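# Reseat two misplaced gears level on furnace tray lugs

## Task

Fix the two wrongly placed gears so that each gear on the furnace tray rests flat on its lug with its small end facing up, then release them.

## Robot and tools

Robot: two arms, left_arm and right_arm, each with six revolute joints and a parallel two-finger gripper. left_arm is mounted on the +y side. The names do not describe which side of a camera image an arm appears on. Base poses in the scene frame: left_arm at (-0.018, +0.285, 0) m, quat_wxyz (+0.999, 0, 0, +0.053); right_arm at (-0.045, -0.322, 0) m, quat_wxyz (+1.000, 0, 0, +0.030).

Scene frame: origin on the table surface midway between the arms, +x out over the table, +z up. Gripper fingers point along the gripper's own +z and close along its y. The reported end-effector point sits between the finger pads, roughly 1 cm short of the tips. Reported hand positions may be slightly wrong, worse when the arm is stretched far.

execute_actions takes "actions", a list holding at most one item, plus an optional "pictures" boolean. An empty list sends nothing and returns the current state with images. An action item is {"rows": [...], "steps": n}, n from 4 to 15 (default 15), each step 1/30 s. Each row is applied for one step; if rows run out, the final row repeats. A wait item is {"steps": n} with no rows, n up to 300; it counts from the previous result and your reply time is included. Images come only with an empty list or pictures: true.

Each row is one flat list of 14 numbers covering both arms, always all 14 even if one arm stays put: left_arm waist, shoulder, elbow, wrist pitch, wrist yaw, wrist roll, gripper opening, then the same seven for right_arm. The six joint values are absolute target angles in radians, in the same convention as the Joint positions line, not offsets. Stated ranges per arm: waist -2.880 to 2.880, shoulder 0.000 to 3.142, elbow 0.000 to 3.019, wrist pitch -1.693 to 1.571, wrist yaw -1.571 to 1.571, wrist roll -2.094 to 2.094. A target more than 0.019 rad beyond a range end, and farther out than the current angle, gets the whole call rejected with nothing sent. True ends may differ by up to 0.019 rad; a joint asked past its true end stops there and the result may say "joint sent to its limit" (possibly referring to an earlier action still running). Absence of that line does not prove more travel remains.

Gripper opening is an absolute command on a -1 (closed) to +1 (fully open, 0.094 m pad gap) scale. grip_measured reports the actual opening on that same scale; away from the ends, fingers move to where grip_measured equals your number. To hold something, command below grip_measured: around 0.03 under for a firm hold, less for a lighter one. Per-gripper reading bias is up to about 1 mm and constant. Pad force tops out near 50 to 62 N, lower for parts under about 2 mm thick.

Motion limits: each step, the command sent to a joint stays within a fixed lead of its measured angle (waist 0.264, shoulder 0.32, elbow 0.276, wrist pitch 0.33, wrist yaw 0.186, wrist roll 0.522 rad), and all joint targets of an arm are pulled back if they would move the gripper over 70 mm from where it is. Large moves therefore need several actions. Between calls the arms keep heading to the last row sent, until all have nearly stopped (blocked counts as stopped) or a step is HELD; after that only a new action resumes travel or pressing. Closing or opening fingers keep moving regardless.

Each result arrives 4 steps before the action finishes; those final steps run while you reply, and the next action begins after them.

Result lines: the state line "left_arm: … | right_arm: …" gives each gripper's end_effector_position (m) and end_effector_quat_wxyz in the scene frame. Joint positions and Joint velocities give, per arm, the six joints (rad, rad/s) then the pad gap (m, m/s). Joint torques list total drive output per joint, excluding the gripper; they include offsets, scale errors, noise and friction, and are nonzero even unloaded. "joint command not followed" means a clearance check altered or blocked joint targets on some steps; the rest of the row still applied. HELD marks steps where your row was partly or fully withheld. MOTOR HOT appears from 85 °C; at 100 °C an OVER-TEMPERATURE FAULT stops that arm and gripper and it drops, so avoid holding loads longer than needed.

zoom_image: {"camera": "cam_left_wrist" or "cam_right_wrist", "region": [x0, y0, x1, y1]} in pixels of that camera's latest 504x504 image, top-left origin, region no larger than 504 by 504. Both are fisheye wrist cameras (fx about 417, centre near 252, 250; camera frame +z forward, +x image right, +y image down).

read_manual({"section": "licences"}) returns only licence texts and moves nothing. finished_scene({"scene": n}) ends the current scene, numbered n, irreversibly and reports whether the goal holds; replying without any tool call also ends things.

Cautions: do not drop, knock or push anything off the table, which fails the task. Avoid slams, hard impacts, very hard pushes and letting the arms collide or press on each other (that can end the scene). Brief external tugs on held parts or pushes on loose ones may occur. Open the grippers and leave the gears resting level before finishing; faster, smoother motion with less effort is preferred.

Each tool is called after "Call:" by a JSON object that holds its "name" and its "arguments".

## Session

Call:
{"name": "execute_actions", "arguments": {"actions": []}}

Scene clock: 0.00 s of 6880.00 s.
left_arm: end_effector_position=(+0.1085, +0.1211, +0.3766) grip_measured=+1.000 end_effector_quat_wxyz=(+0.209, +0.094, +0.876, -0.425) | right_arm: end_effector_position=(+0.5553, -0.3502, +0.1879) grip_measured=+1.000 end_effector_quat_wxyz=(+0.006, +0.797, +0.587, +0.143)
Joint positions: left_arm=[-0.461  0.39   0.902 -1.308  0.689 -0.43   0.094] | right_arm=[-0.157  1.787  1.627 -1.187 -0.18   1.795  0.094]
Joint velocities: left_arm=[ 0.005  0.015 -0.027 -0.002 -0.007 -0.037  0.   ] | right_arm=[ 0.005 -0.015  0.002 -0.017  0.022  0.022  0.   ]
Joint torques (N m, as the arm reports them, + toward a larger angle): no reading

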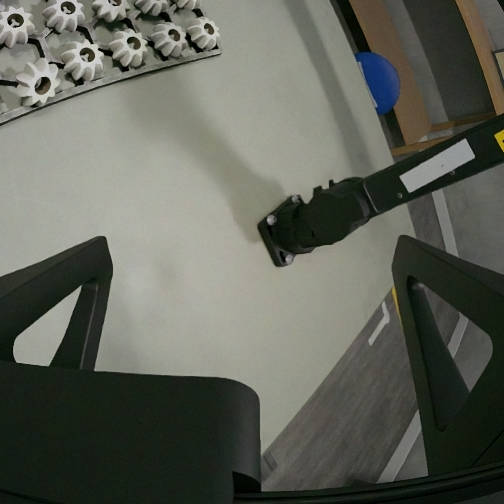

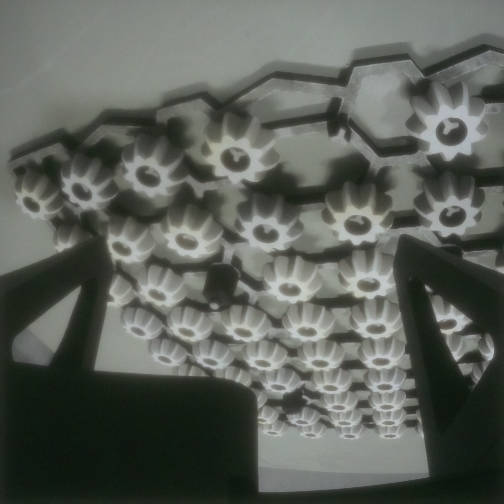

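Call:
{"name": "execute_actions", "arguments": {"actions": [{"rows":[[-0.3,1.269,1.448,-1.125,0,0,1,0.1,1.269,1.448,-1.125,0,0,1]],"steps":15}]}}

Call:
{"name": "execute_actions", "arguments": {"actions": [{"steps":45}], "pictures": true}}

Scene clock: 0.93 s of 6880.00 s.
left_arm: end_effector_position=(+0.3268, +0.1847, +0.4406) grip_measured=+1.000 end_effector_quat_wxyz=(+0.366, +0.057, +0.920, -0.132) | right_arm: end_effector_position=(+0.4799, -0.2598, +0.2779) grip_measured=+1.000 end_effector_quat_wxyz=(+0.138, +0.575, +0.795, +0.137)
Joint positions: left_arm=[-0.323  0.877  1.274 -1.178  0.137 -0.15   0.094] | right_arm=[ 0.053  1.476  1.453 -1.158 -0.017  1.369  0.094]
Joint velocities: left_arm=[ 0.093  1.636  1.14   0.242 -1.37   0.432  0.   ] | right_arm=[ 0.532 -1.128 -0.1    0.09   0.095 -1.458  0.   ]
Joint torques (N m, as the arm reports them, + toward a larger angle): left_arm=[ 1.37 -1.95 11.17  1.87  0.07  0.06] | right_arm=[ -1.68 -11.8    9.48   1.57   0.25  -0.12]
Steps of this call (steps 1 to 17: nothing new was sent; steps 18 to 28: the first 11 steps of this action). Readings (joint positions):
18: left_arm=[-0.456 0.400 0.910 -1.301 0.648 -0.399] | right_arm=[-0.151 1.778 1.616 -1.179 -0.144 1.764]
19: left_arm=[-0.440 0.424 0.930 -1.286 0.602 -0.364] | right_arm=[-0.142 1.760 1.589 -1.169 -0.110 1.727]
21: left_arm=[-0.398 0.503 0.993 -1.253 0.506 -0.302] | right_arm=[-0.107 1.709 1.535 -1.166 -0.067 1.655]
25: left_arm=[-0.340 0.708 1.150 -1.202 0.301 -0.203] | right_arm=[-0.011 1.586 1.472 -1.163 -0.029 1.504]
28: the state above

Scene clock: 2.43 s of 6880.00 s.
left_arm: end_effector_position=(+0.4590, +0.1873, +0.3575) grip_measured=+1.000 end_effector_quat_wxyz=(+0.281, +0.092, +0.955, -0.031) | right_arm: end_effector_position=(+0.4400, -0.2405, +0.3711) grip_measured=+1.000 end_effector_quat_wxyz=(+0.293, -0.074, +0.953, +0.027)
Joint positions: left_arm=[-0.306  1.27   1.406 -1.134  0.003 -0.01   0.094] | right_arm=[ 0.106  1.276  1.439 -1.136 -0.002  0.012  0.094]
Joint velocities: left_arm=[ 0.005 -0.005 -0.002 -0.027  0.022  0.037  0.   ] | right_arm=[-0.015 -0.034 -0.012  0.022 -0.022  0.007  0.   ]
Joint torques (N m, as the arm reports them, + toward a larger angle): left_arm=[ 1.26 -9.12 14.63  1.6  -0.24  0.04] | right_arm=[-1.18 -7.57 10.    1.9   0.12 -0.15]
Kept back: nothing.
Steps of this call (steps 1 to 4: the last 4 steps of your previous action; steps 5 to 45: the robot went on to your last target). Readings (joint positions):
1: left_arm=[-0.319 0.934 1.310 -1.170 0.094 -0.135] | right_arm=[0.070 1.436 1.450 -1.154 -0.014 1.308]
2: left_arm=[-0.316 0.990 1.339 -1.163 0.066 -0.123] | right_arm=[0.085 1.395 1.448 -1.150 -0.010 1.232]
4: left_arm=[-0.313 1.096 1.379 -1.151 0.028 -0.096] | right_arm=[0.105 1.315 1.447 -1.142 -0.006 1.037]
8: left_arm=[-0.307 1.275 1.406 -1.134 0.004 -0.046] | right_arm=[0.109 1.208 1.447 -1.136 -0.002 0.639]
45: the state above
All arms were judged still, so your last target was given up. Only a new action makes them travel on or press farther. Fingers that are still opening or closing keep moving.

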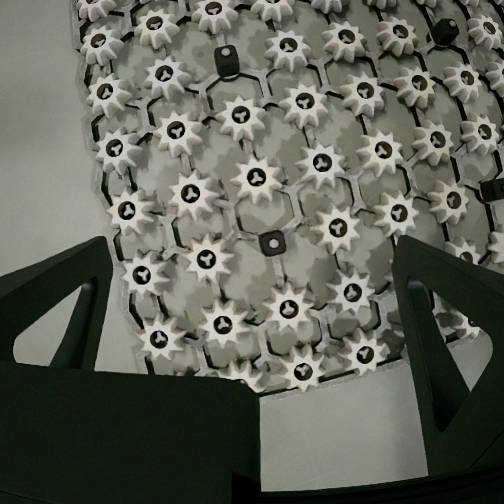

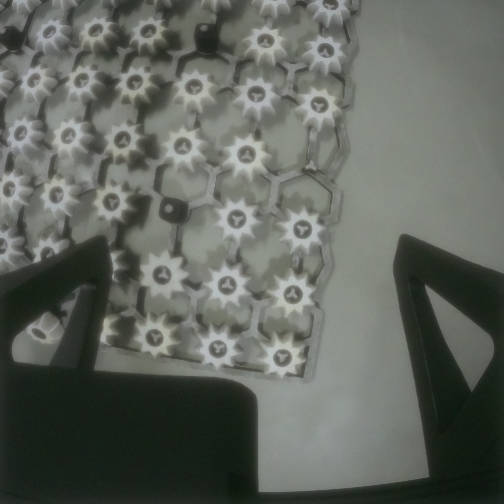

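Call:
{"name": "execute_actions", "arguments": {"actions": [{"rows":[[0.5,1.0,1.3,-1.125,0,0,1,0.2,1.4,1.7,-1.2,0,0,1],[0.5,1.0,1.3,-1.125,0,0,1,0.2,1.4,1.7,-1.2,0,0,1],[0.5,1.0,1.3,-1.125,0,0,1,0.2,1.4,1.7,-1.2,0,0,1],[0.5,1.0,1.3,-1.125,0,0,1,0.2,1.4,1.7,-1.2,0,0,1],[0.5,1.0,1.3,-1.125,0,0,1,0.2,1.4,1.7,-1.2,0,0,1],[0.5,1.0,1.3,-1.125,0,0,1,0.473,1.658,2.01,-1.275,0,0,1]],"steps":15}]}}

Call:
{"name": "execute_actions", "arguments": {"actions": [{"steps":25}], "pictures": true}}

Scene clock: 3.10 s of 6880.00 s.
left_arm: end_effector_position=(+0.3859, +0.3970, +0.4105) grip_measured=+1.000 end_effector_quat_wxyz=(+0.348, -0.132, +0.927, +0.044) | right_arm: end_effector_position=(+0.4962, -0.0851, +0.4274) grip_measured=+1.000 end_effector_quat_wxyz=(+0.307, -0.189, +0.930, +0.064)
Joint positions: left_arm=[ 0.168  1.043  1.319 -1.131  0.005 -0.01   0.094] | right_arm=[ 0.354  1.546  1.85  -1.237  0.004  0.011  0.094]
Joint velocities: left_arm=[ 2.007 -0.474 -0.002 -0.022 -0.081 -0.007  0.   ] | right_arm=[ 1.021  0.952  1.121 -0.212  0.022 -0.066  0.   ]
Joint torques (N m, as the arm reports them, + toward a larger angle): left_arm=[ 0.17 -5.61  9.21  1.54 -0.22  0.  ] | right_arm=[ 0.06 -9.43 11.76  1.15 -0.05 -0.13]
Steps of this call (steps 1 to 9: nothing new was sent; steps 10 to 20: the first 11 steps of this action). Readings (joint positions):
10: left_arm=[-0.298 1.262 1.400 -1.131 0.005 -0.010] | right_arm=[0.111 1.286 1.457 -1.153 0.001 0.012]
11: left_arm=[-0.281 1.247 1.383 -1.131 0.006 -0.010] | right_arm=[0.122 1.308 1.499 -1.174 0.002 0.012]
13: left_arm=[-0.218 1.201 1.348 -1.131 0.006 -0.010] | right_arm=[0.156 1.363 1.599 -1.187 0.002 0.012]
17: left_arm=[-0.023 1.102 1.320 -1.131 0.006 -0.010] | right_arm=[0.251 1.454 1.738 -1.213 0.004 0.011]
20: the state above

Scene clock: 3.93 s of 6880.00 s.
left_arm: end_effector_position=(+0.3163, +0.5162, +0.4205) grip_measured=+1.000 end_effector_quat_wxyz=(+0.348, -0.282, +0.887, +0.108) | right_arm: end_effector_position=(+0.4983, -0.0048, +0.4073) grip_measured=+1.000 end_effector_quat_wxyz=(+0.282, -0.246, +0.924, +0.078)
Joint positions: left_arm=[ 0.5    1.002  1.308 -1.131 -0.002 -0.009  0.094] | right_arm=[ 0.469  1.667  1.96  -1.268 -0.001  0.009  0.094]
Joint velocities: left_arm=[-0.005 -0.005  0.002  0.007  0.007 -0.051  0.   ] | right_arm=[-0.005 -0.005  0.017  0.007  0.037 -0.066  0.   ]
Joint torques (N m, as the arm reports them, + toward a larger angle): left_arm=[ 0.9  -5.13  9.83  1.68  0.03  0.03] | right_arm=[ -0.26 -13.43  12.69   1.14   0.08  -0.13]
Kept back: nothing.
Steps of this call (steps 1 to 4: the last 4 steps of your previous action; steps 5 to 25: the robot went on to your last target). Readings (joint positions):
1: left_arm=[0.238 1.029 1.319 -1.131 0.005 -0.010] | right_arm=[0.389 1.579 1.889 -1.245 0.004 0.011]
2: left_arm=[0.312 1.017 1.319 -1.131 0.004 -0.010] | right_arm=[0.423 1.610 1.924 -1.251 0.003 0.011]
4: left_arm=[0.452 1.005 1.319 -1.131 0.000 -0.010] | right_arm=[0.478 1.654 1.958 -1.254 -0.001 0.010]
8: left_arm=[0.547 1.002 1.312 -1.131 -0.004 -0.010] | right_arm=[0.515 1.681 1.959 -1.266 -0.003 0.009]
25: the state above

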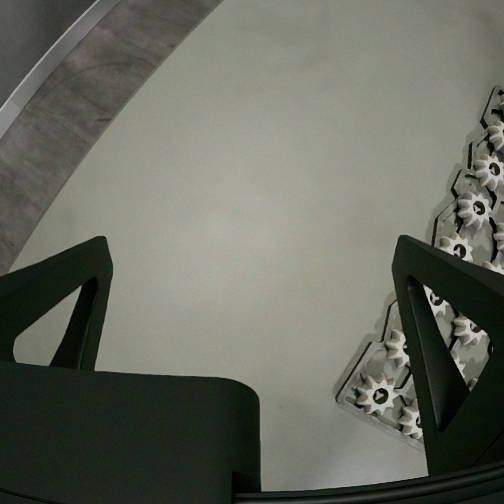

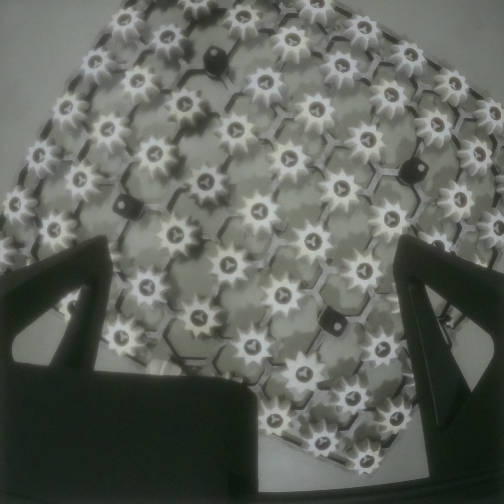

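Call:
{"name": "zoom_image", "arguments": {"camera": "cam_right_wrist", "region": [200,260,440,500]}}

Call:
{"name": "zoom_image", "arguments": {"camera": "cam_right_wrist", "region": [0,0,252,252]}}

Call:
{"name": "zoom_image", "arguments": {"camera": "cam_right_wrist", "region": [252,0,504,252]}}

Region (200, 260, 440, 500) of cam_right_wrist's 504x504 image, scaled by 2.100, with more detail than that image has.

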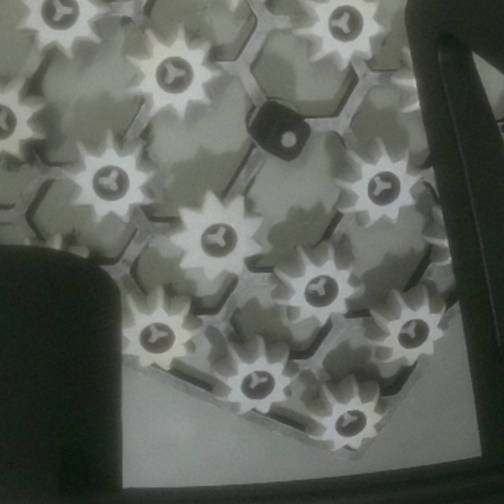

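Region (0, 0, 252, 252) of cam_right_wrist's 504x504 image, scaled by 2.000, with more detail than that image has.

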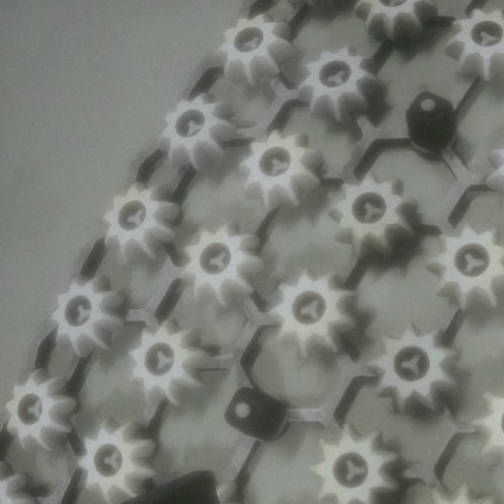

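Region (252, 0, 504, 252) of cam_right_wrist's 504x504 image, scaled by 2.000, with more detail than that image has.

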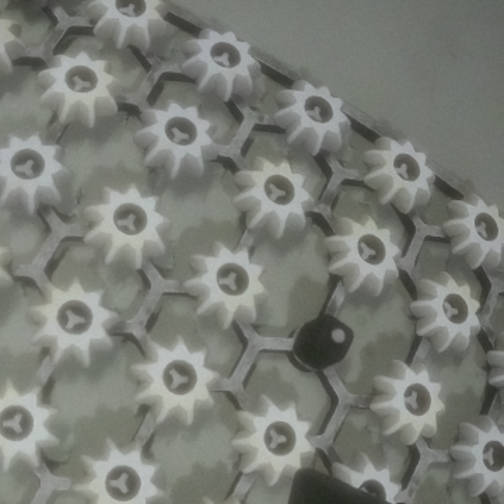

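Call:
{"name": "execute_actions", "arguments": {"actions": [{"rows":[[0.3,1.0,1.2,-1.0,0,0,1,0.1,1.5,1.75,-1.2,0,0,1],[0.3,1.0,1.2,-1.0,0,0,1,0.1,1.5,1.75,-1.2,0,0,1],[0.3,1.0,1.2,-1.0,0,0,1,0.1,1.5,1.75,-1.2,0,0,1],[0.3,1.0,1.2,-1.0,0,0,1,0.1,1.5,1.75,-1.2,0,0,1],[-0.85,1.102,0.85,-0.671,0,0,1,-0.1,1.27,1.45,-1.125,0,0,1]],"steps":15}]}}

Call:
{"name": "execute_actions", "arguments": {"actions": [{"steps":40}], "pictures": true}}

Scene clock: 5.63 s of 6880.00 s.
left_arm: end_effector_position=(+0.4056, +0.3637, +0.2929) grip_measured=+1.000 end_effector_quat_wxyz=(+0.351, -0.091, +0.931, +0.032) | right_arm: end_effector_position=(+0.4780, -0.2166, +0.3610) grip_measured=+1.000 end_effector_quat_wxyz=(+0.265, -0.092, +0.959, +0.030)
Joint positions: left_arm=[ 0.078  1.033  0.999 -0.815 -0.003 -0.009  0.094] | right_arm=[ 0.138  1.414  1.564 -1.181 -0.006  0.009  0.094]
Joint velocities: left_arm=[-1.245  0.298 -0.901  0.652 -0.007 -0.037  0.   ] | right_arm=[-1.382 -0.796 -0.916  0.12   0.051  0.037  0.   ]
Joint torques (N m, as the arm reports them, + toward a larger angle): left_arm=[-0.44 -5.58 10.87  1.83 -0.02 -0.02] | right_arm=[-0.75 -9.56 10.42  1.99  0.13 -0.07]
Steps of this call (steps 1 to 15: the robot went on to your last target; steps 16 to 40: nothing new was sent; steps 41 to 51: the first 11 steps of this action). Readings (joint positions):
41: left_arm=[0.486 1.000 1.294 -1.106 -0.007 -0.009] | right_arm=[0.461 1.660 1.944 -1.258 -0.004 0.009]
42: left_arm=[0.453 0.994 1.272 -1.070 -0.008 -0.009] | right_arm=[0.451 1.644 1.912 -1.248 -0.006 0.009]
44: left_arm=[0.360 0.992 1.231 -1.035 -0.004 -0.009] | right_arm=[0.404 1.612 1.852 -1.244 -0.006 0.009]
48: left_arm=[0.197 1.007 1.103 -0.891 -0.003 -0.009] | right_arm=[0.267 1.505 1.682 -1.198 -0.006 0.009]
51: the state above

Scene clock: 6.97 s of 6880.00 s.
left_arm: end_effector_position=(+0.2977, -0.0051, +0.2077) grip_measured=+1.000 end_effector_quat_wxyz=(+0.291, +0.342, +0.886, -0.115) | right_arm: end_effector_position=(+0.4430, -0.3404, +0.3824) grip_measured=+1.000 end_effector_quat_wxyz=(+0.305, +0.022, +0.952, -0.005)
Joint positions: left_arm=[-0.848  1.104  0.856 -0.687  0.002 -0.006  0.094] | right_arm=[-0.096  1.26   1.446 -1.138  0.001  0.009  0.094]
Joint velocities: left_arm=[-0.015 -0.005  0.002 -0.022  0.022  0.022  0.   ] | right_arm=[ 0.005 -0.005  0.002 -0.012  0.037 -0.007  0.   ]
Joint torques (N m, as the arm reports them, + toward a larger angle): left_arm=[ 0.59 -6.86 10.18  2.   -0.18 -0.02] | right_arm=[-0.99 -5.86  9.56  2.08  0.03 -0.13]
Kept back: nothing.
Steps of this call (steps 1 to 4: the last 4 steps of your previous action; steps 5 to 30: the robot went on to your last target; steps 31 to 40: nothing new was sent). Readings (joint positions):
1: left_arm=[0.033 1.044 0.968 -0.794 -0.003 -0.009] | right_arm=[0.089 1.389 1.535 -1.175 -0.005 0.009]
2: left_arm=[-0.016 1.055 0.940 -0.776 -0.003 -0.009] | right_arm=[0.039 1.364 1.509 -1.168 -0.004 0.009]
4: left_arm=[-0.125 1.077 0.896 -0.746 -0.003 -0.009] | right_arm=[-0.062 1.317 1.464 -1.151 -0.000 0.009]
8: left_arm=[-0.383 1.103 0.858 -0.715 -0.003 -0.009] | right_arm=[-0.153 1.266 1.446 -1.142 0.006 0.009]
40: the state above
All arms were judged still, so your last target was given up. Only a new action makes them travel on or press farther. Fingers that are still opening or closing keep moving.

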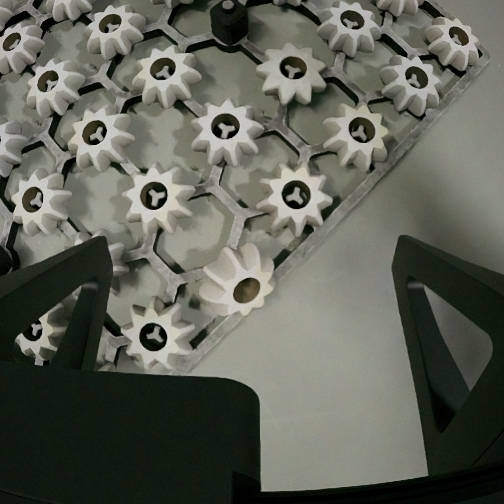

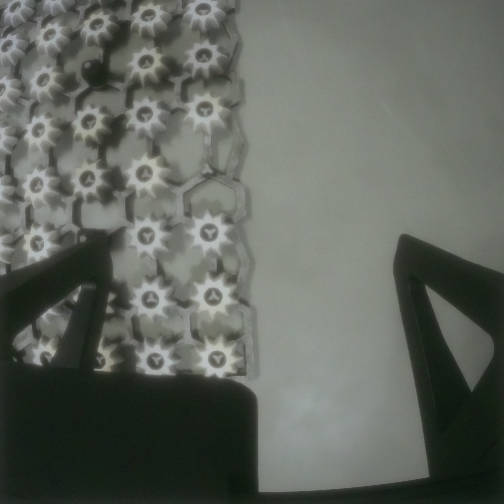

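Call:
{"name": "zoom_image", "arguments": {"camera": "cam_left_wrist", "region": [110,150,350,390]}}

Region (110, 150, 350, 390) of cam_left_wrist's 504x504 image, scaled by 2.100, with more detail than that image has.

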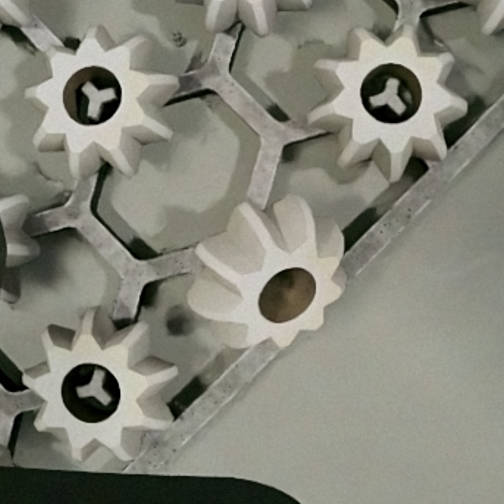

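Call:
{"name": "execute_actions", "arguments": {"actions": [{"rows":[[-1.089,1.317,0.70,-0.56,-0.498,-0.888,0.4,-0.1,1.27,1.45,-1.125,0,0,1]],"steps":15}]}}

Call:
{"name": "execute_actions", "arguments": {"actions": [{"steps":20}], "pictures": true}}

Scene clock: 8.70 s of 6880.00 s.
left_arm: end_effector_position=(+0.2555, +0.0072, +0.0733) grip_measured=+0.402 end_effector_quat_wxyz=(+0.289, +0.104, +0.951, +0.032) | right_arm: end_effector_position=(+0.4430, -0.3404, +0.3824) grip_measured=+1.000 end_effector_quat_wxyz=(+0.305, +0.022, +0.952, -0.005)
Joint positions: left_arm=[-1.107  1.333  0.691 -0.583 -0.488 -0.697  0.066] | right_arm=[-0.096  1.26   1.446 -1.138  0.001  0.009  0.094]
Joint velocities: left_arm=[-0.024  0.19  -0.193  0.002 -0.125 -1.209  0.001] | right_arm=[-0.005 -0.005 -0.002 -0.017  0.007 -0.037  0.   ]
Joint torques (N m, as the arm reports them, + toward a larger angle): left_arm=[ 2.58 -9.63 10.46  1.82 -0.86 -0.22] | right_arm=[-0.76 -5.9   9.58  2.06  0.01 -0.13]
Steps of this call (steps 1 to 41: nothing new was sent; steps 42 to 52: the first 11 steps of this action). Readings (joint positions):
42: left_arm=[-0.858 1.109 0.849 -0.676 -0.042 -0.043] | right_arm=[-0.096 1.260 1.446 -1.138 0.001 0.009]
43: left_arm=[-0.878 1.118 0.838 -0.657 -0.092 -0.089] | right_arm=[-0.096 1.260 1.446 -1.138 0.001 0.009]
45: left_arm=[-0.938 1.157 0.808 -0.628 -0.201 -0.193] | right_arm=[-0.096 1.260 1.446 -1.138 0.001 0.009]
49: left_arm=[-1.071 1.278 0.729 -0.585 -0.470 -0.525] | right_arm=[-0.096 1.260 1.446 -1.138 0.001 0.009]
52: the state above

Scene clock: 9.37 s of 6880.00 s.
left_arm: end_effector_position=(+0.2597, +0.0119, +0.0731) grip_measured=+0.402 end_effector_quat_wxyz=(+0.294, +0.011, +0.956, +0.008) | right_arm: end_effector_position=(+0.4430, -0.3404, +0.3824) grip_measured=+1.000 end_effector_quat_wxyz=(+0.305, +0.022, +0.952, -0.005)
Joint positions: left_arm=[-1.094  1.332  0.686 -0.575 -0.495 -0.876  0.066] | right_arm=[-0.096  1.26   1.446 -1.138  0.001  0.009  0.094]
Joint velocities: left_arm=[-0.005 -0.005  0.012 -0.012 -0.022 -0.007 -0.001] | right_arm=[-0.005 -0.005 -0.002  0.007  0.066  0.022  0.   ]
Joint torques (N m, as the arm reports them, + toward a larger angle): left_arm=[ 1.33 -8.99  9.89  1.49 -0.62 -0.21] | right_arm=[-0.81 -5.87  9.64  2.04  0.02 -0.12]
Kept back: nothing.
Steps of this call (steps 1 to 4: the last 4 steps of your previous action; steps 5 to 20: the robot went on to your last target). Readings (joint positions):
1: left_arm=[-1.107 1.336 0.687 -0.583 -0.490 -0.733] | right_arm=[-0.096 1.260 1.446 -1.138 0.001 0.009]
2: left_arm=[-1.105 1.336 0.686 -0.583 -0.492 -0.763] | right_arm=[-0.096 1.260 1.446 -1.138 0.001 0.009]
4: left_arm=[-1.099 1.333 0.686 -0.576 -0.495 -0.804] | right_arm=[-0.096 1.260 1.446 -1.138 0.001 0.009]
8: left_arm=[-1.094 1.332 0.686 -0.575 -0.495 -0.849] | right_arm=[-0.096 1.260 1.446 -1.138 0.001 0.009]
20: the state above

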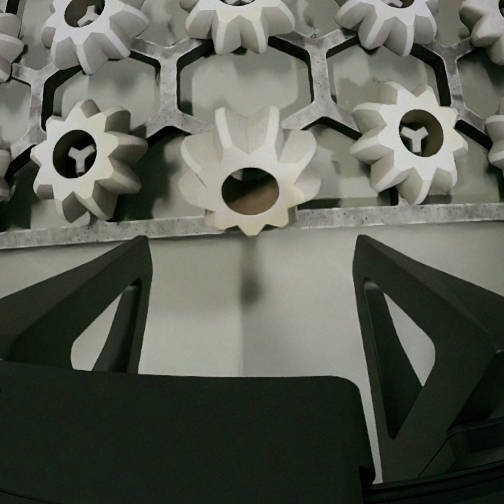

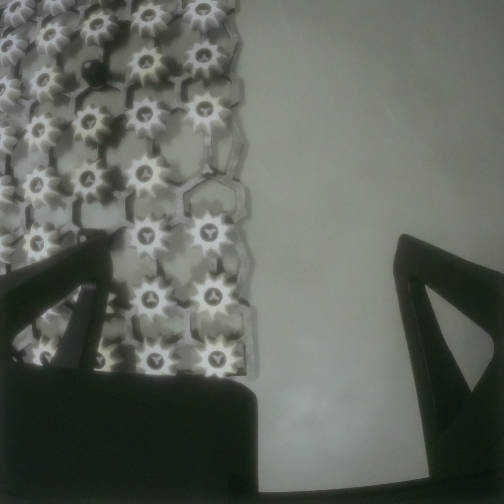

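Call:
{"name": "zoom_image", "arguments": {"camera": "cam_left_wrist", "region": [150,80,350,280]}}

Region (150, 80, 350, 280) of cam_left_wrist's 504x504 image, scaled by 2.520, with more detail than that image has.

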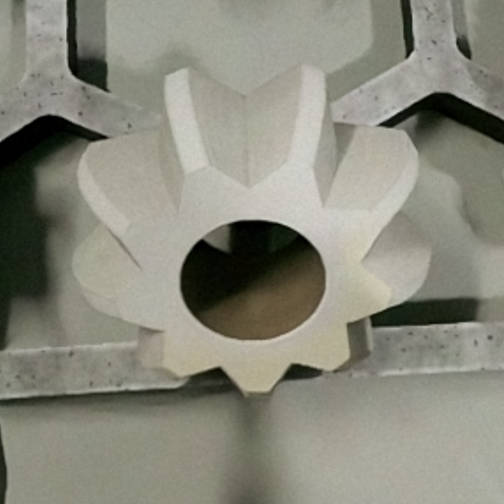

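Call:
{"name": "execute_actions", "arguments": {"actions": [{"rows":[[-1.075,1.34,0.698,-0.53,-0.493,-0.875,0.4,-0.1,1.27,1.45,-1.125,0,0,1],[-1.065,1.36,0.696,-0.50,-0.489,-0.865,0.4,-0.1,1.27,1.45,-1.125,0,0,1],[-1.055,1.375,0.694,-0.475,-0.485,-0.855,0.4,-0.1,1.27,1.45,-1.125,0,0,1],[-1.045,1.39,0.693,-0.45,-0.482,-0.845,0.4,-0.1,1.27,1.45,-1.125,0,0,1],[-1.035,1.405,0.692,-0.425,-0.478,-0.835,0.4,-0.1,1.27,1.45,-1.125,0,0,1],[-1.025,1.42,0.69,-0.40,-0.475,-0.825,0.4,-0.1,1.27,1.45,-1.125,0,0,1],[-1.018,1.435,0.689,-0.38,-0.472,-0.818,0.4,-0.1,1.27,1.45,-1.125,0,0,1],[-1.01,1.45,0.687,-0.36,-0.469,-0.81,0.4,-0.1,1.27,1.45,-1.125,0,0,1],[-1.003,1.465,0.686,-0.343,-0.467,-0.81,0.4,-0.1,1.27,1.45,-1.125,0,0,1]],"steps":15}]}}

Call:
{"name": "execute_actions", "arguments": {"actions": [{"steps":15}], "pictures": true}}

Scene clock: 10.33 s of 6880.00 s.
left_arm: end_effector_position=(+0.3017, +0.0070, +0.0475) grip_measured=+0.402 end_effector_quat_wxyz=(+0.312, -0.020, +0.950, -0.016) | right_arm: end_effector_position=(+0.4430, -0.3404, +0.3824) grip_measured=+1.000 end_effector_quat_wxyz=(+0.305, +0.022, +0.952, -0.005)
Joint positions: left_arm=[-1.007  1.442  0.686 -0.371 -0.472 -0.834  0.066] | right_arm=[-0.096  1.26   1.446 -1.138  0.001  0.009  0.094]
Joint velocities: left_arm=[ 0.161  0.357  0.012  0.164 -0.007  0.051 -0.   ] | right_arm=[-0.005  0.005 -0.007  0.002 -0.022  0.007  0.   ]
Joint torques (N m, as the arm reports them, + toward a larger angle): left_arm=[ 0.4  -8.94  7.84  1.49 -0.29  0.05] | right_arm=[-1.02 -5.87  9.58  2.09  0.01 -0.12]
Steps of this call (steps 1 to 15: the robot went on to your last target; steps 16 to 18: nothing new was sent; steps 19 to 29: the first 11 steps of this action). Readings (joint positions):
19: left_arm=[-1.094 1.332 0.686 -0.569 -0.495 -0.878] | right_arm=[-0.096 1.260 1.446 -1.138 0.001 0.009]
20: left_arm=[-1.091 1.333 0.686 -0.555 -0.494 -0.878] | right_arm=[-0.096 1.260 1.446 -1.138 0.001 0.009]
22: left_arm=[-1.078 1.341 0.686 -0.510 -0.488 -0.871] | right_arm=[-0.096 1.260 1.446 -1.138 0.001 0.009]
26: left_arm=[-1.034 1.394 0.686 -0.415 -0.476 -0.847] | right_arm=[-0.096 1.260 1.446 -1.138 0.001 0.009]
29: the state above

Scene clock: 10.83 s of 6880.00 s.
left_arm: end_effector_position=(+0.3037, +0.0080, +0.0420) grip_measured=+0.402 end_effector_quat_wxyz=(+0.310, -0.015, +0.950, -0.011) | right_arm: end_effector_position=(+0.4430, -0.3404, +0.3824) grip_measured=+1.000 end_effector_quat_wxyz=(+0.305, +0.022, +0.952, -0.005)
Joint positions: left_arm=[-1.001  1.459  0.686 -0.36  -0.47  -0.82   0.066] | right_arm=[-0.096  1.26   1.446 -1.138  0.001  0.009  0.094]
Joint velocities: left_arm=[-0.005 -0.005 -0.017  0.017 -0.007 -0.037 -0.001] | right_arm=[ 0.005 -0.005  0.002  0.007 -0.007 -0.066  0.   ]
Joint torques (N m, as the arm reports them, + toward a larger angle): left_arm=[ 0.68 -8.3   7.86  1.72 -0.31  0.03] | right_arm=[-0.94 -5.96  9.51  2.06  0.02 -0.12]
Kept back: nothing.
Steps of this call (steps 1 to 4: the last 4 steps of your previous action; steps 5 to 15: the robot went on to your last target). Readings (joint positions):
1: left_arm=[-1.003 1.452 0.686 -0.367 -0.471 -0.831] | right_arm=[-0.096 1.260 1.446 -1.138 0.001 0.009]
2: left_arm=[-1.001 1.457 0.686 -0.365 -0.471 -0.829] | right_arm=[-0.096 1.260 1.446 -1.138 0.001 0.009]
4: left_arm=[-1.001 1.459 0.686 -0.363 -0.470 -0.826] | right_arm=[-0.096 1.260 1.446 -1.138 0.001 0.009]
8: left_arm=[-1.001 1.459 0.686 -0.360 -0.470 -0.822] | right_arm=[-0.096 1.260 1.446 -1.138 0.001 0.009]
15: the state above

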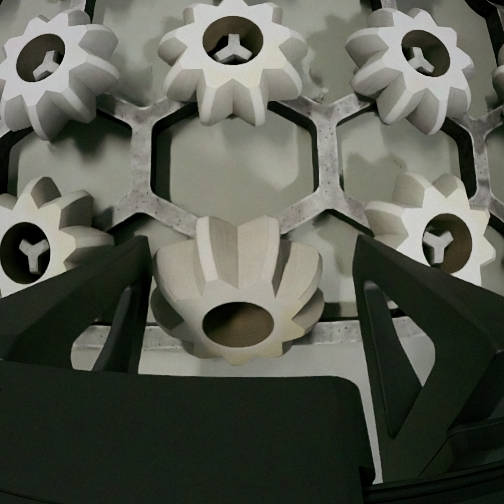

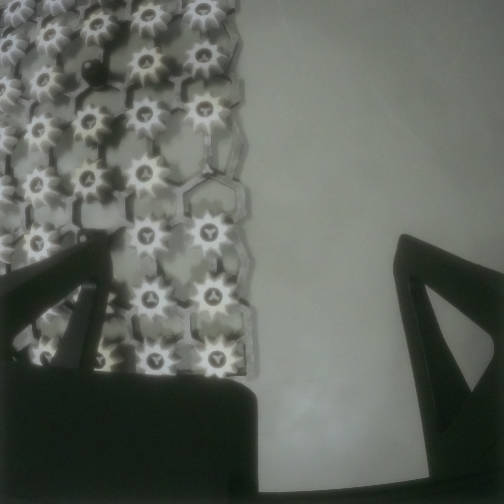

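Call:
{"name": "execute_actions", "arguments": {"actions": [{"rows":[[-0.997,1.482,0.668,-0.343,-0.465,-0.80,0.4,-0.1,1.27,1.45,-1.125,0,0,1]],"steps":15}], "pictures": true}}

Scene clock: 11.37 s of 6880.00 s.
left_arm: end_effector_position=(+0.3003, +0.0119, +0.0373) grip_measured=+0.402 end_effector_quat_wxyz=(+0.307, -0.009, +0.952, -0.006) | right_arm: end_effector_position=(+0.4430, -0.3404, +0.3824) grip_measured=+1.000 end_effector_quat_wxyz=(+0.305, +0.022, +0.952, -0.005)
Joint positions: left_arm=[-1.001  1.46   0.675 -0.358 -0.469 -0.811  0.066] | right_arm=[-0.096  1.26   1.446 -1.138  0.001  0.009  0.094]
Joint velocities: left_arm=[-0.005 -0.005  0.007 -0.012 -0.037 -0.066 -0.   ] | right_arm=[-0.015 -0.005 -0.032 -0.002  0.066  0.007  0.   ]
Joint torques (N m, as the arm reports them, + toward a larger angle): left_arm=[ 1.17 -7.08  7.22  1.59 -0.28  0.07] | right_arm=[-0.97 -6.1   9.56  2.04  0.01 -0.13]
Steps of this call (steps 1 to 5: the robot went on to your last target; steps 6 to 16: the first 11 steps of this action). Readings (joint positions):
6: left_arm=[-1.001 1.459 0.685 -0.359 -0.470 -0.818] | right_arm=[-0.096 1.260 1.446 -1.138 0.001 0.009]
7: left_arm=[-1.001 1.459 0.683 -0.358 -0.469 -0.817] | right_arm=[-0.096 1.260 1.446 -1.138 0.001 0.009]
9: left_arm=[-1.001 1.459 0.679 -0.358 -0.469 -0.814] | right_arm=[-0.096 1.260 1.446 -1.138 0.001 0.009]
13: left_arm=[-1.001 1.460 0.675 -0.358 -0.469 -0.812] | right_arm=[-0.096 1.260 1.446 -1.138 0.001 0.009]
16: the state above

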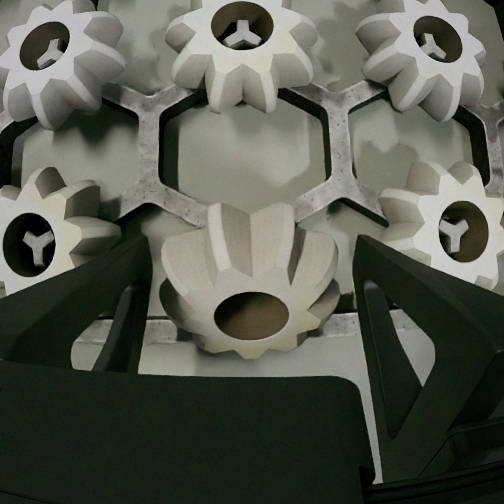

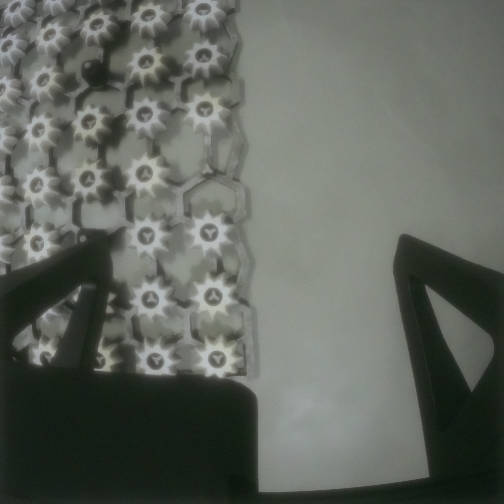

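Call:
{"name": "execute_actions", "arguments": {"actions": [{"rows":[[-0.997,1.497,0.664,-0.343,-0.465,-0.80,0.4,-0.1,1.27,1.45,-1.125,0,0,1]],"steps":15}], "pictures": true}}

Scene clock: 11.87 s of 6880.00 s.
left_arm: end_effector_position=(+0.2982, +0.0145, +0.0294) grip_measured=+0.402 end_effector_quat_wxyz=(+0.301, -0.006, +0.954, +0.002) | right_arm: end_effector_position=(+0.4430, -0.3404, +0.3824) grip_measured=+1.000 end_effector_quat_wxyz=(+0.305, +0.022, +0.952, -0.005)
Joint positions: left_arm=[-1.001  1.477  0.671 -0.358 -0.469 -0.81   0.066] | right_arm=[-0.096  1.26   1.446 -1.138  0.001  0.009  0.094]
Joint velocities: left_arm=[ 0.005  0.005  0.017  0.007  0.007 -0.022 -0.001] | right_arm=[ 0.005 -0.015 -0.007  0.007 -0.022 -0.066  0.   ]
Joint torques (N m, as the arm reports them, + toward a larger angle): left_arm=[ 1.1  -7.45  6.99  1.52 -0.29  0.02] | right_arm=[-0.77 -6.03  9.59  2.02  0.01 -0.12]
Steps of this call (steps 1 to 4: the last 4 steps of your previous action; steps 5 to 15: the first 11 steps of this action). Readings (joint positions):
5: left_arm=[-1.001 1.462 0.675 -0.358 -0.469 -0.810] | right_arm=[-0.096 1.260 1.446 -1.138 0.001 0.009]
6: left_arm=[-1.001 1.464 0.675 -0.358 -0.469 -0.810] | right_arm=[-0.096 1.260 1.446 -1.138 0.001 0.009]
8: left_arm=[-1.001 1.470 0.674 -0.358 -0.469 -0.810] | right_arm=[-0.096 1.260 1.446 -1.138 0.001 0.009]
12: left_arm=[-1.001 1.477 0.671 -0.358 -0.469 -0.810] | right_arm=[-0.096 1.260 1.446 -1.138 0.001 0.009]
15: the state above

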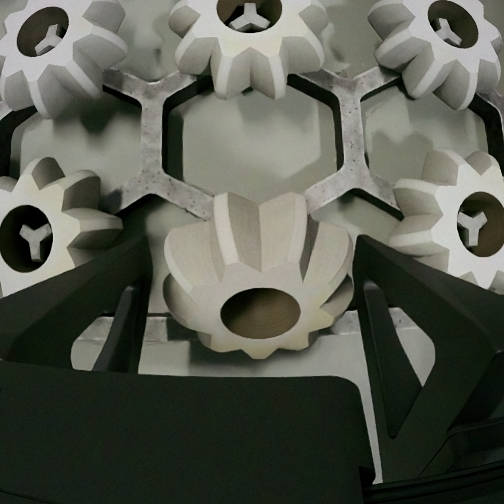

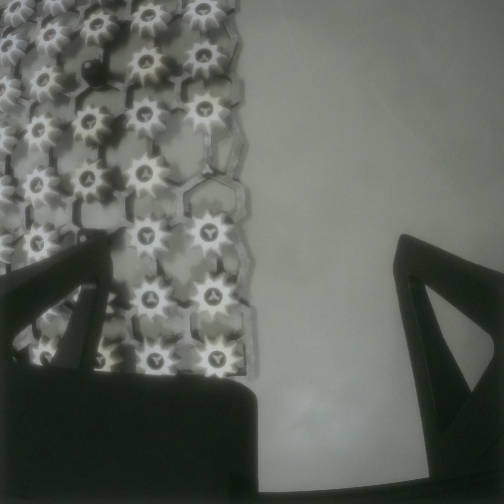

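Call:
{"name": "execute_actions", "arguments": {"actions": [{"rows":[[-1.003,1.497,0.664,-0.343,-0.465,-0.80,0.32,-0.1,1.27,1.45,-1.125,0,0,1],[-1.003,1.497,0.664,-0.343,-0.465,-0.80,0.26,-0.1,1.27,1.45,-1.125,0,0,1],[-1.003,1.497,0.664,-0.343,-0.465,-0.80,0.21,-0.1,1.27,1.45,-1.125,0,0,1],[-1.003,1.497,0.664,-0.343,-0.465,-0.80,0.17,-0.1,1.27,1.45,-1.125,0,0,1],[-1.003,1.497,0.664,-0.343,-0.465,-0.80,0.14,-0.1,1.27,1.45,-1.125,0,0,1],[-1.003,1.497,0.664,-0.343,-0.465,-0.80,0.11,-0.1,1.27,1.45,-1.125,0,0,1],[-1.003,1.497,0.664,-0.343,-0.465,-0.80,0.08,-0.1,1.27,1.45,-1.125,0,0,1],[-1.003,1.497,0.664,-0.343,-0.465,-0.80,0.05,-0.1,1.27,1.45,-1.125,0,0,1],[-1.003,1.497,0.664,-0.343,-0.465,-0.80,0.02,-0.1,1.27,1.45,-1.125,0,0,1]],"steps":15}], "pictures": true}}

Scene clock: 12.47 s of 6880.00 s.
left_arm: end_effector_position=(+0.2981, +0.0141, +0.0293) grip_measured=+0.193 end_effector_quat_wxyz=(+0.300, -0.006, +0.954, +0.001) | right_arm: end_effector_position=(+0.4430, -0.3404, +0.3824) grip_measured=+1.000 end_effector_quat_wxyz=(+0.305, +0.022, +0.952, -0.005)
Joint positions: left_arm=[-1.001  1.477  0.671 -0.357 -0.466 -0.81   0.056] | right_arm=[-0.096  1.26   1.446 -1.138  0.001  0.009  0.094]
Joint velocities: left_arm=[-0.005 -0.015 -0.007 -0.027  0.007  0.095 -0.   ] | right_arm=[-0.005 -0.005 -0.012 -0.007  0.095 -0.037  0.   ]
Joint torques (N m, as the arm reports them, + toward a larger angle): left_arm=[ 0.73 -7.43  7.    1.45 -0.37  0.04] | right_arm=[-0.78 -5.83  9.56  2.06  0.01 -0.13]
Steps of this call (steps 1 to 4: the last 4 steps of your previous action; steps 5 to 7: the robot went on to your last target; steps 8 to 18: the first 11 steps of this action). Readings (joint positions):
8: left_arm=[-1.001 1.477 0.671 -0.358 -0.469 -0.810] | right_arm=[-0.096 1.260 1.446 -1.138 0.001 0.009]
9: left_arm=[-1.001 1.477 0.671 -0.357 -0.467 -0.810] | right_arm=[-0.096 1.260 1.446 -1.138 0.001 0.009]
11: left_arm=[-1.001 1.477 0.671 -0.357 -0.466 -0.810] | right_arm=[-0.096 1.260 1.446 -1.138 0.001 0.009]
15: left_arm=[-1.001 1.477 0.671 -0.357 -0.466 -0.810] | right_arm=[-0.096 1.260 1.446 -1.138 0.001 0.009]
18: the state above

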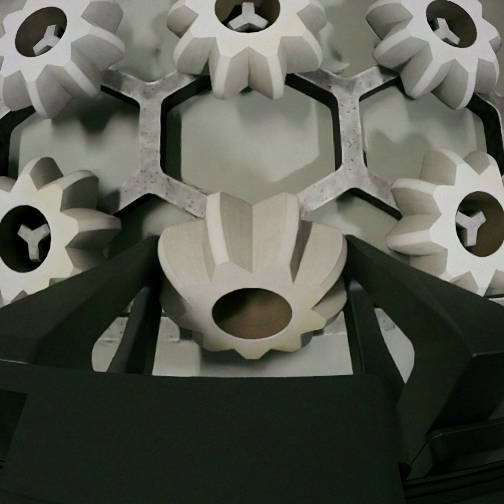

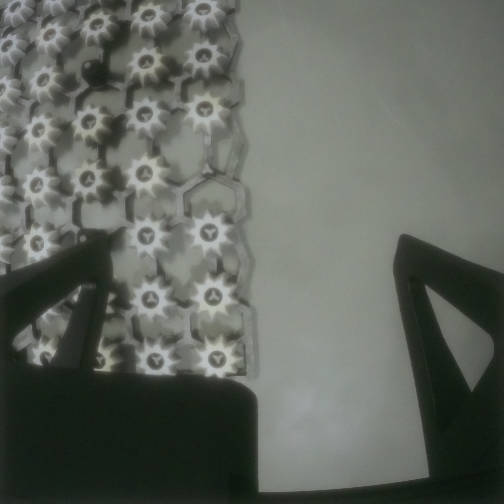

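Call:
{"name": "execute_actions", "arguments": {"actions": [{"rows":[[-1.01,1.45,0.685,-0.37,-0.47,-0.81,0.16,-0.1,1.27,1.45,-1.125,0,0,1],[-1.02,1.43,0.69,-0.39,-0.473,-0.82,0.16,-0.1,1.27,1.45,-1.125,0,0,1],[-1.03,1.415,0.692,-0.41,-0.476,-0.83,0.16,-0.1,1.27,1.45,-1.125,0,0,1],[-1.04,1.40,0.694,-0.43,-0.48,-0.84,0.16,-0.1,1.27,1.45,-1.125,0,0,1],[-1.05,1.385,0.696,-0.45,-0.483,-0.85,0.16,-0.1,1.27,1.45,-1.125,0,0,1],[-1.06,1.37,0.698,-0.47,-0.486,-0.86,0.16,-0.1,1.27,1.45,-1.125,0,0,1],[-1.07,1.35,0.70,-0.50,-0.49,-0.87,0.16,-0.1,1.27,1.45,-1.125,0,0,1],[-1.08,1.33,0.705,-0.53,-0.494,-0.88,0.16,-0.1,1.27,1.45,-1.125,0,0,1],[-1.089,1.31,0.71,-0.56,-0.498,-0.888,0.16,-0.1,1.27,1.45,-1.125,0,0,1]],"steps":13}]}}

Call:
{"name": "execute_actions", "arguments": {"actions": [{"rows":[[-1.06,1.33,0.75,-0.61,-0.45,-0.87,0.16,-0.1,1.27,1.45,-1.125,0,0,1],[-1.03,1.355,0.79,-0.66,-0.40,-0.85,0.16,-0.1,1.27,1.45,-1.125,0,0,1],[-1.0,1.38,0.83,-0.71,-0.35,-0.83,0.16,-0.1,1.27,1.45,-1.125,0,0,1],[-0.97,1.41,0.87,-0.76,-0.30,-0.81,0.16,-0.1,1.27,1.45,-1.125,0,0,1],[-0.94,1.44,0.91,-0.81,-0.25,-0.79,0.16,-0.1,1.27,1.45,-1.125,0,0,1],[-0.91,1.47,0.95,-0.86,-0.20,-0.77,0.16,-0.1,1.27,1.45,-1.125,0,0,1],[-0.88,1.50,0.99,-0.91,-0.15,-0.75,0.16,-0.1,1.27,1.45,-1.125,0,0,1],[-0.85,1.53,1.03,-0.96,-0.10,-0.73,0.16,-0.1,1.27,1.45,-1.125,0,0,1],[-0.83,1.56,1.06,-1.01,-0.05,-0.71,0.16,-0.1,1.27,1.45,-1.125,0,0,1],[-0.80,1.59,1.09,-1.06,0,-0.69,0.16,-0.1,1.27,1.45,-1.125,0,0,1],[-0.777,1.63,1.125,-1.118,0.054,-0.66,0.16,-0.1,1.27,1.45,-1.125,0,0,1]],"steps":15}]}}

Call:
{"name": "execute_actions", "arguments": {"actions": [{"steps":15}], "pictures": true}}

Scene clock: 13.77 s of 6880.00 s.
left_arm: end_effector_position=(+0.2706, +0.0155, +0.0535) grip_measured=+0.193 end_effector_quat_wxyz=(+0.293, +0.009, +0.956, +0.012) | right_arm: end_effector_position=(+0.4430, -0.3404, +0.3824) grip_measured=+1.000 end_effector_quat_wxyz=(+0.305, +0.022, +0.952, -0.005)
Joint positions: left_arm=[-1.062  1.384  0.671 -0.5   -0.486 -0.847  0.056] | right_arm=[-0.096  1.26   1.446 -1.138  0.001  0.009  0.094]
Joint velocities: left_arm=[-0.376 -0.63   0.007 -0.789 -0.037 -0.242 -0.001] | right_arm=[-0.005  0.005 -0.007 -0.002 -0.051 -0.125  0.   ]
Joint torques (N m, as the arm reports them, + toward a larger angle): left_arm=[  0.92 -10.54  11.93   0.64  -0.87  -0.2 ] | right_arm=[-1.   -6.05  9.61  2.07  0.02 -0.13]
Steps of this call (steps 1 to 4: the last 4 steps of your previous action; steps 5 to 15: the robot went on to your last target; steps 16 to 30: nothing new was sent; steps 31 to 39: the first 9 steps of this action). Readings (joint positions):
31: left_arm=[-1.002 1.477 0.671 -0.357 -0.466 -0.810] | right_arm=[-0.096 1.260 1.446 -1.138 0.001 0.009]
32: left_arm=[-1.002 1.474 0.671 -0.361 -0.466 -0.810] | right_arm=[-0.096 1.260 1.446 -1.138 0.001 0.009]
34: left_arm=[-1.010 1.463 0.671 -0.390 -0.470 -0.815] | right_arm=[-0.096 1.260 1.446 -1.138 0.001 0.009]
38: left_arm=[-1.049 1.405 0.671 -0.473 -0.483 -0.839] | right_arm=[-0.096 1.260 1.446 -1.138 0.001 0.009]
39: the state above

Scene clock: 14.27 s of 6880.00 s.
left_arm: end_effector_position=(+0.2991, +0.0037, +0.0693) grip_measured=+0.193 end_effector_quat_wxyz=(+0.009, -0.014, +1.000, -0.015) | right_arm: end_effector_position=(+0.4430, -0.3404, +0.3824) grip_measured=+1.000 end_effector_quat_wxyz=(+0.305, +0.022, +0.952, -0.005)
Joint positions: left_arm=[-0.828  1.563  1.028 -1.003  0.009 -0.75   0.056] | right_arm=[-0.096  1.26   1.446 -1.138  0.001  0.009  0.094]
Joint velocities: left_arm=[ 0.904  0.913  1.14  -1.453  1.282  0.549 -0.001] | right_arm=[-0.015 -0.024  0.002  0.017  0.007 -0.066  0.   ]
Joint torques (N m, as the arm reports them, + toward a larger angle): left_arm=[  0.56 -10.47  11.22  -0.15  -0.4   -0.01] | right_arm=[-0.94 -6.07  9.6   2.05  0.01 -0.12]
Steps of this call (steps 1 to 4: the last 4 steps of your previous action; steps 5 to 15: the first 11 steps of this action). Readings (joint positions):
5: left_arm=[-1.091 1.318 0.676 -0.559 -0.471 -0.866] | right_arm=[-0.096 1.260 1.446 -1.138 0.001 0.009]
6: left_arm=[-1.083 1.321 0.688 -0.588 -0.431 -0.865] | right_arm=[-0.096 1.260 1.446 -1.138 0.001 0.009]
8: left_arm=[-1.048 1.347 0.734 -0.673 -0.334 -0.853] | right_arm=[-0.096 1.260 1.446 -1.138 0.001 0.009]
12: left_arm=[-0.925 1.465 0.898 -0.861 -0.138 -0.802] | right_arm=[-0.096 1.260 1.446 -1.138 0.001 0.009]
15: the state above

Scene clock: 14.77 s of 6880.00 s.
left_arm: end_effector_position=(+0.3071, +0.0167, +0.0614) grip_measured=+0.193 end_effector_quat_wxyz=(-0.047, -0.003, +0.999, +0.005) | right_arm: end_effector_position=(+0.4430, -0.3404, +0.3824) grip_measured=+1.000 end_effector_quat_wxyz=(+0.305, +0.022, +0.952, -0.005)
Joint positions: left_arm=[-0.775  1.635  1.09  -1.106  0.05  -0.672  0.056] | right_arm=[-0.096  1.26   1.446 -1.138  0.001  0.009  0.094]
Joint velocities: left_arm=[-0.015 -0.015  0.012 -0.012  0.022 -0.007 -0.   ] | right_arm=[-0.015 -0.005 -0.007 -0.007 -0.081  0.022  0.   ]
Joint torques (N m, as the arm reports them, + toward a larger angle): left_arm=[  0.8  -12.32  11.63  -0.64   0.06   0.02] | right_arm=[-0.87 -5.89  9.58  2.05  0.01 -0.13]
Kept back: nothing.
Steps of this call (steps 1 to 4: the last 4 steps of your previous action; steps 5 to 15: the robot went on to your last target). Readings (joint positions):
1: left_arm=[-0.801 1.590 1.060 -1.041 0.036 -0.734] | right_arm=[-0.096 1.260 1.446 -1.138 0.001 0.009]
2: left_arm=[-0.780 1.611 1.081 -1.062 0.043 -0.721] | right_arm=[-0.096 1.260 1.446 -1.138 0.001 0.009]
4: left_arm=[-0.755 1.631 1.090 -1.082 0.044 -0.703] | right_arm=[-0.096 1.260 1.446 -1.138 0.001 0.009]
8: left_arm=[-0.756 1.635 1.090 -1.104 0.048 -0.684] | right_arm=[-0.096 1.260 1.446 -1.138 0.001 0.009]
15: the state above

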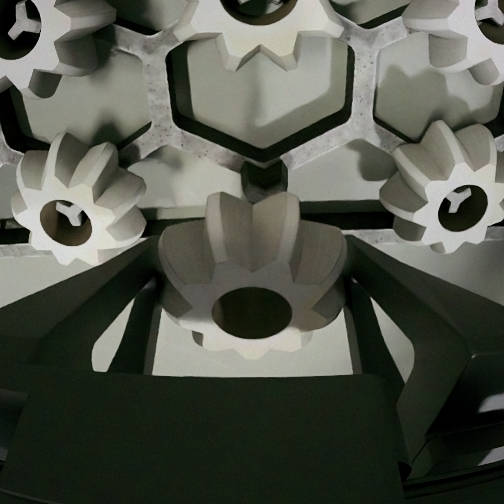

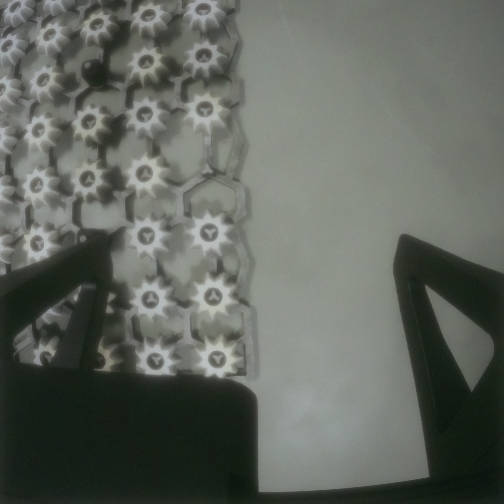

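Call:
{"name": "execute_actions", "arguments": {"actions": [{"rows":[[-0.797,1.65,1.085,-1.08,0.054,-0.69,0.16,-0.1,1.27,1.45,-1.125,0,0,1],[-0.797,1.66,1.08,-1.065,0.054,-0.69,0.16,-0.1,1.27,1.45,-1.125,0,0,1],[-0.797,1.67,1.076,-1.05,0.054,-0.69,0.16,-0.1,1.27,1.45,-1.125,0,0,1],[-0.797,1.68,1.072,-1.04,0.054,-0.69,0.16,-0.1,1.27,1.45,-1.125,0,0,1],[-0.797,1.688,1.068,-1.027,0.054,-0.69,0.16,-0.1,1.27,1.45,-1.125,0,0,1]],"steps":15}], "pictures": true}}

Scene clock: 15.67 s of 6880.00 s.
left_arm: end_effector_position=(+0.3047, +0.0090, +0.0365) grip_measured=+0.193 end_effector_quat_wxyz=(-0.046, +0.003, +0.999, +0.005) | right_arm: end_effector_position=(+0.4430, -0.3404, +0.3824) grip_measured=+1.000 end_effector_quat_wxyz=(+0.305, +0.022, +0.952, -0.005)
Joint positions: left_arm=[-0.793  1.678  1.069 -1.04   0.05  -0.68   0.056] | right_arm=[-0.096  1.26   1.446 -1.138  0.001  0.009  0.094]
Joint velocities: left_arm=[-0.015 -0.015 -0.012  0.022 -0.037  0.037 -0.   ] | right_arm=[-0.005 -0.005 -0.002  0.012  0.051 -0.022  0.   ]
Joint torques (N m, as the arm reports them, + toward a larger angle): left_arm=[  0.3  -11.24   7.83   0.65   0.15  -0.13] | right_arm=[-0.76 -5.96  9.59  2.07  0.01 -0.13]
Steps of this call (steps 1 to 15: the robot went on to your last target; step 16: nothing new was sent; steps 17 to 27: the first 11 steps of this action). Readings (joint positions):
17: left_arm=[-0.776 1.635 1.089 -1.103 0.050 -0.672] | right_arm=[-0.096 1.260 1.446 -1.138 0.001 0.009]
18: left_arm=[-0.777 1.635 1.087 -1.096 0.050 -0.673] | right_arm=[-0.096 1.260 1.446 -1.138 0.001 0.009]
20: left_arm=[-0.783 1.640 1.082 -1.073 0.050 -0.676] | right_arm=[-0.096 1.260 1.446 -1.138 0.001 0.009]
24: left_arm=[-0.792 1.669 1.072 -1.041 0.050 -0.678] | right_arm=[-0.096 1.260 1.446 -1.138 0.001 0.009]
27: the state above

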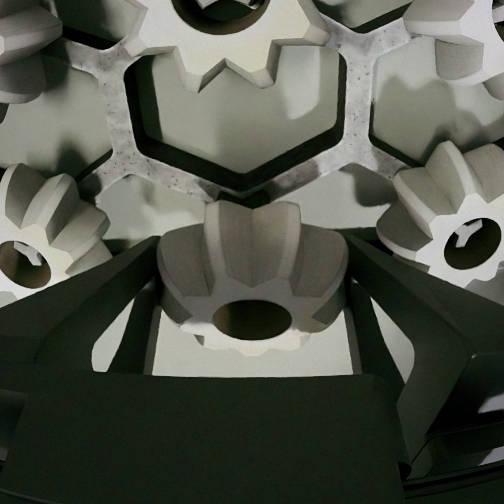

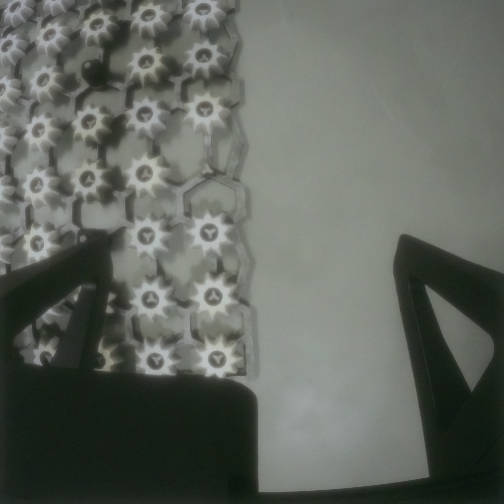

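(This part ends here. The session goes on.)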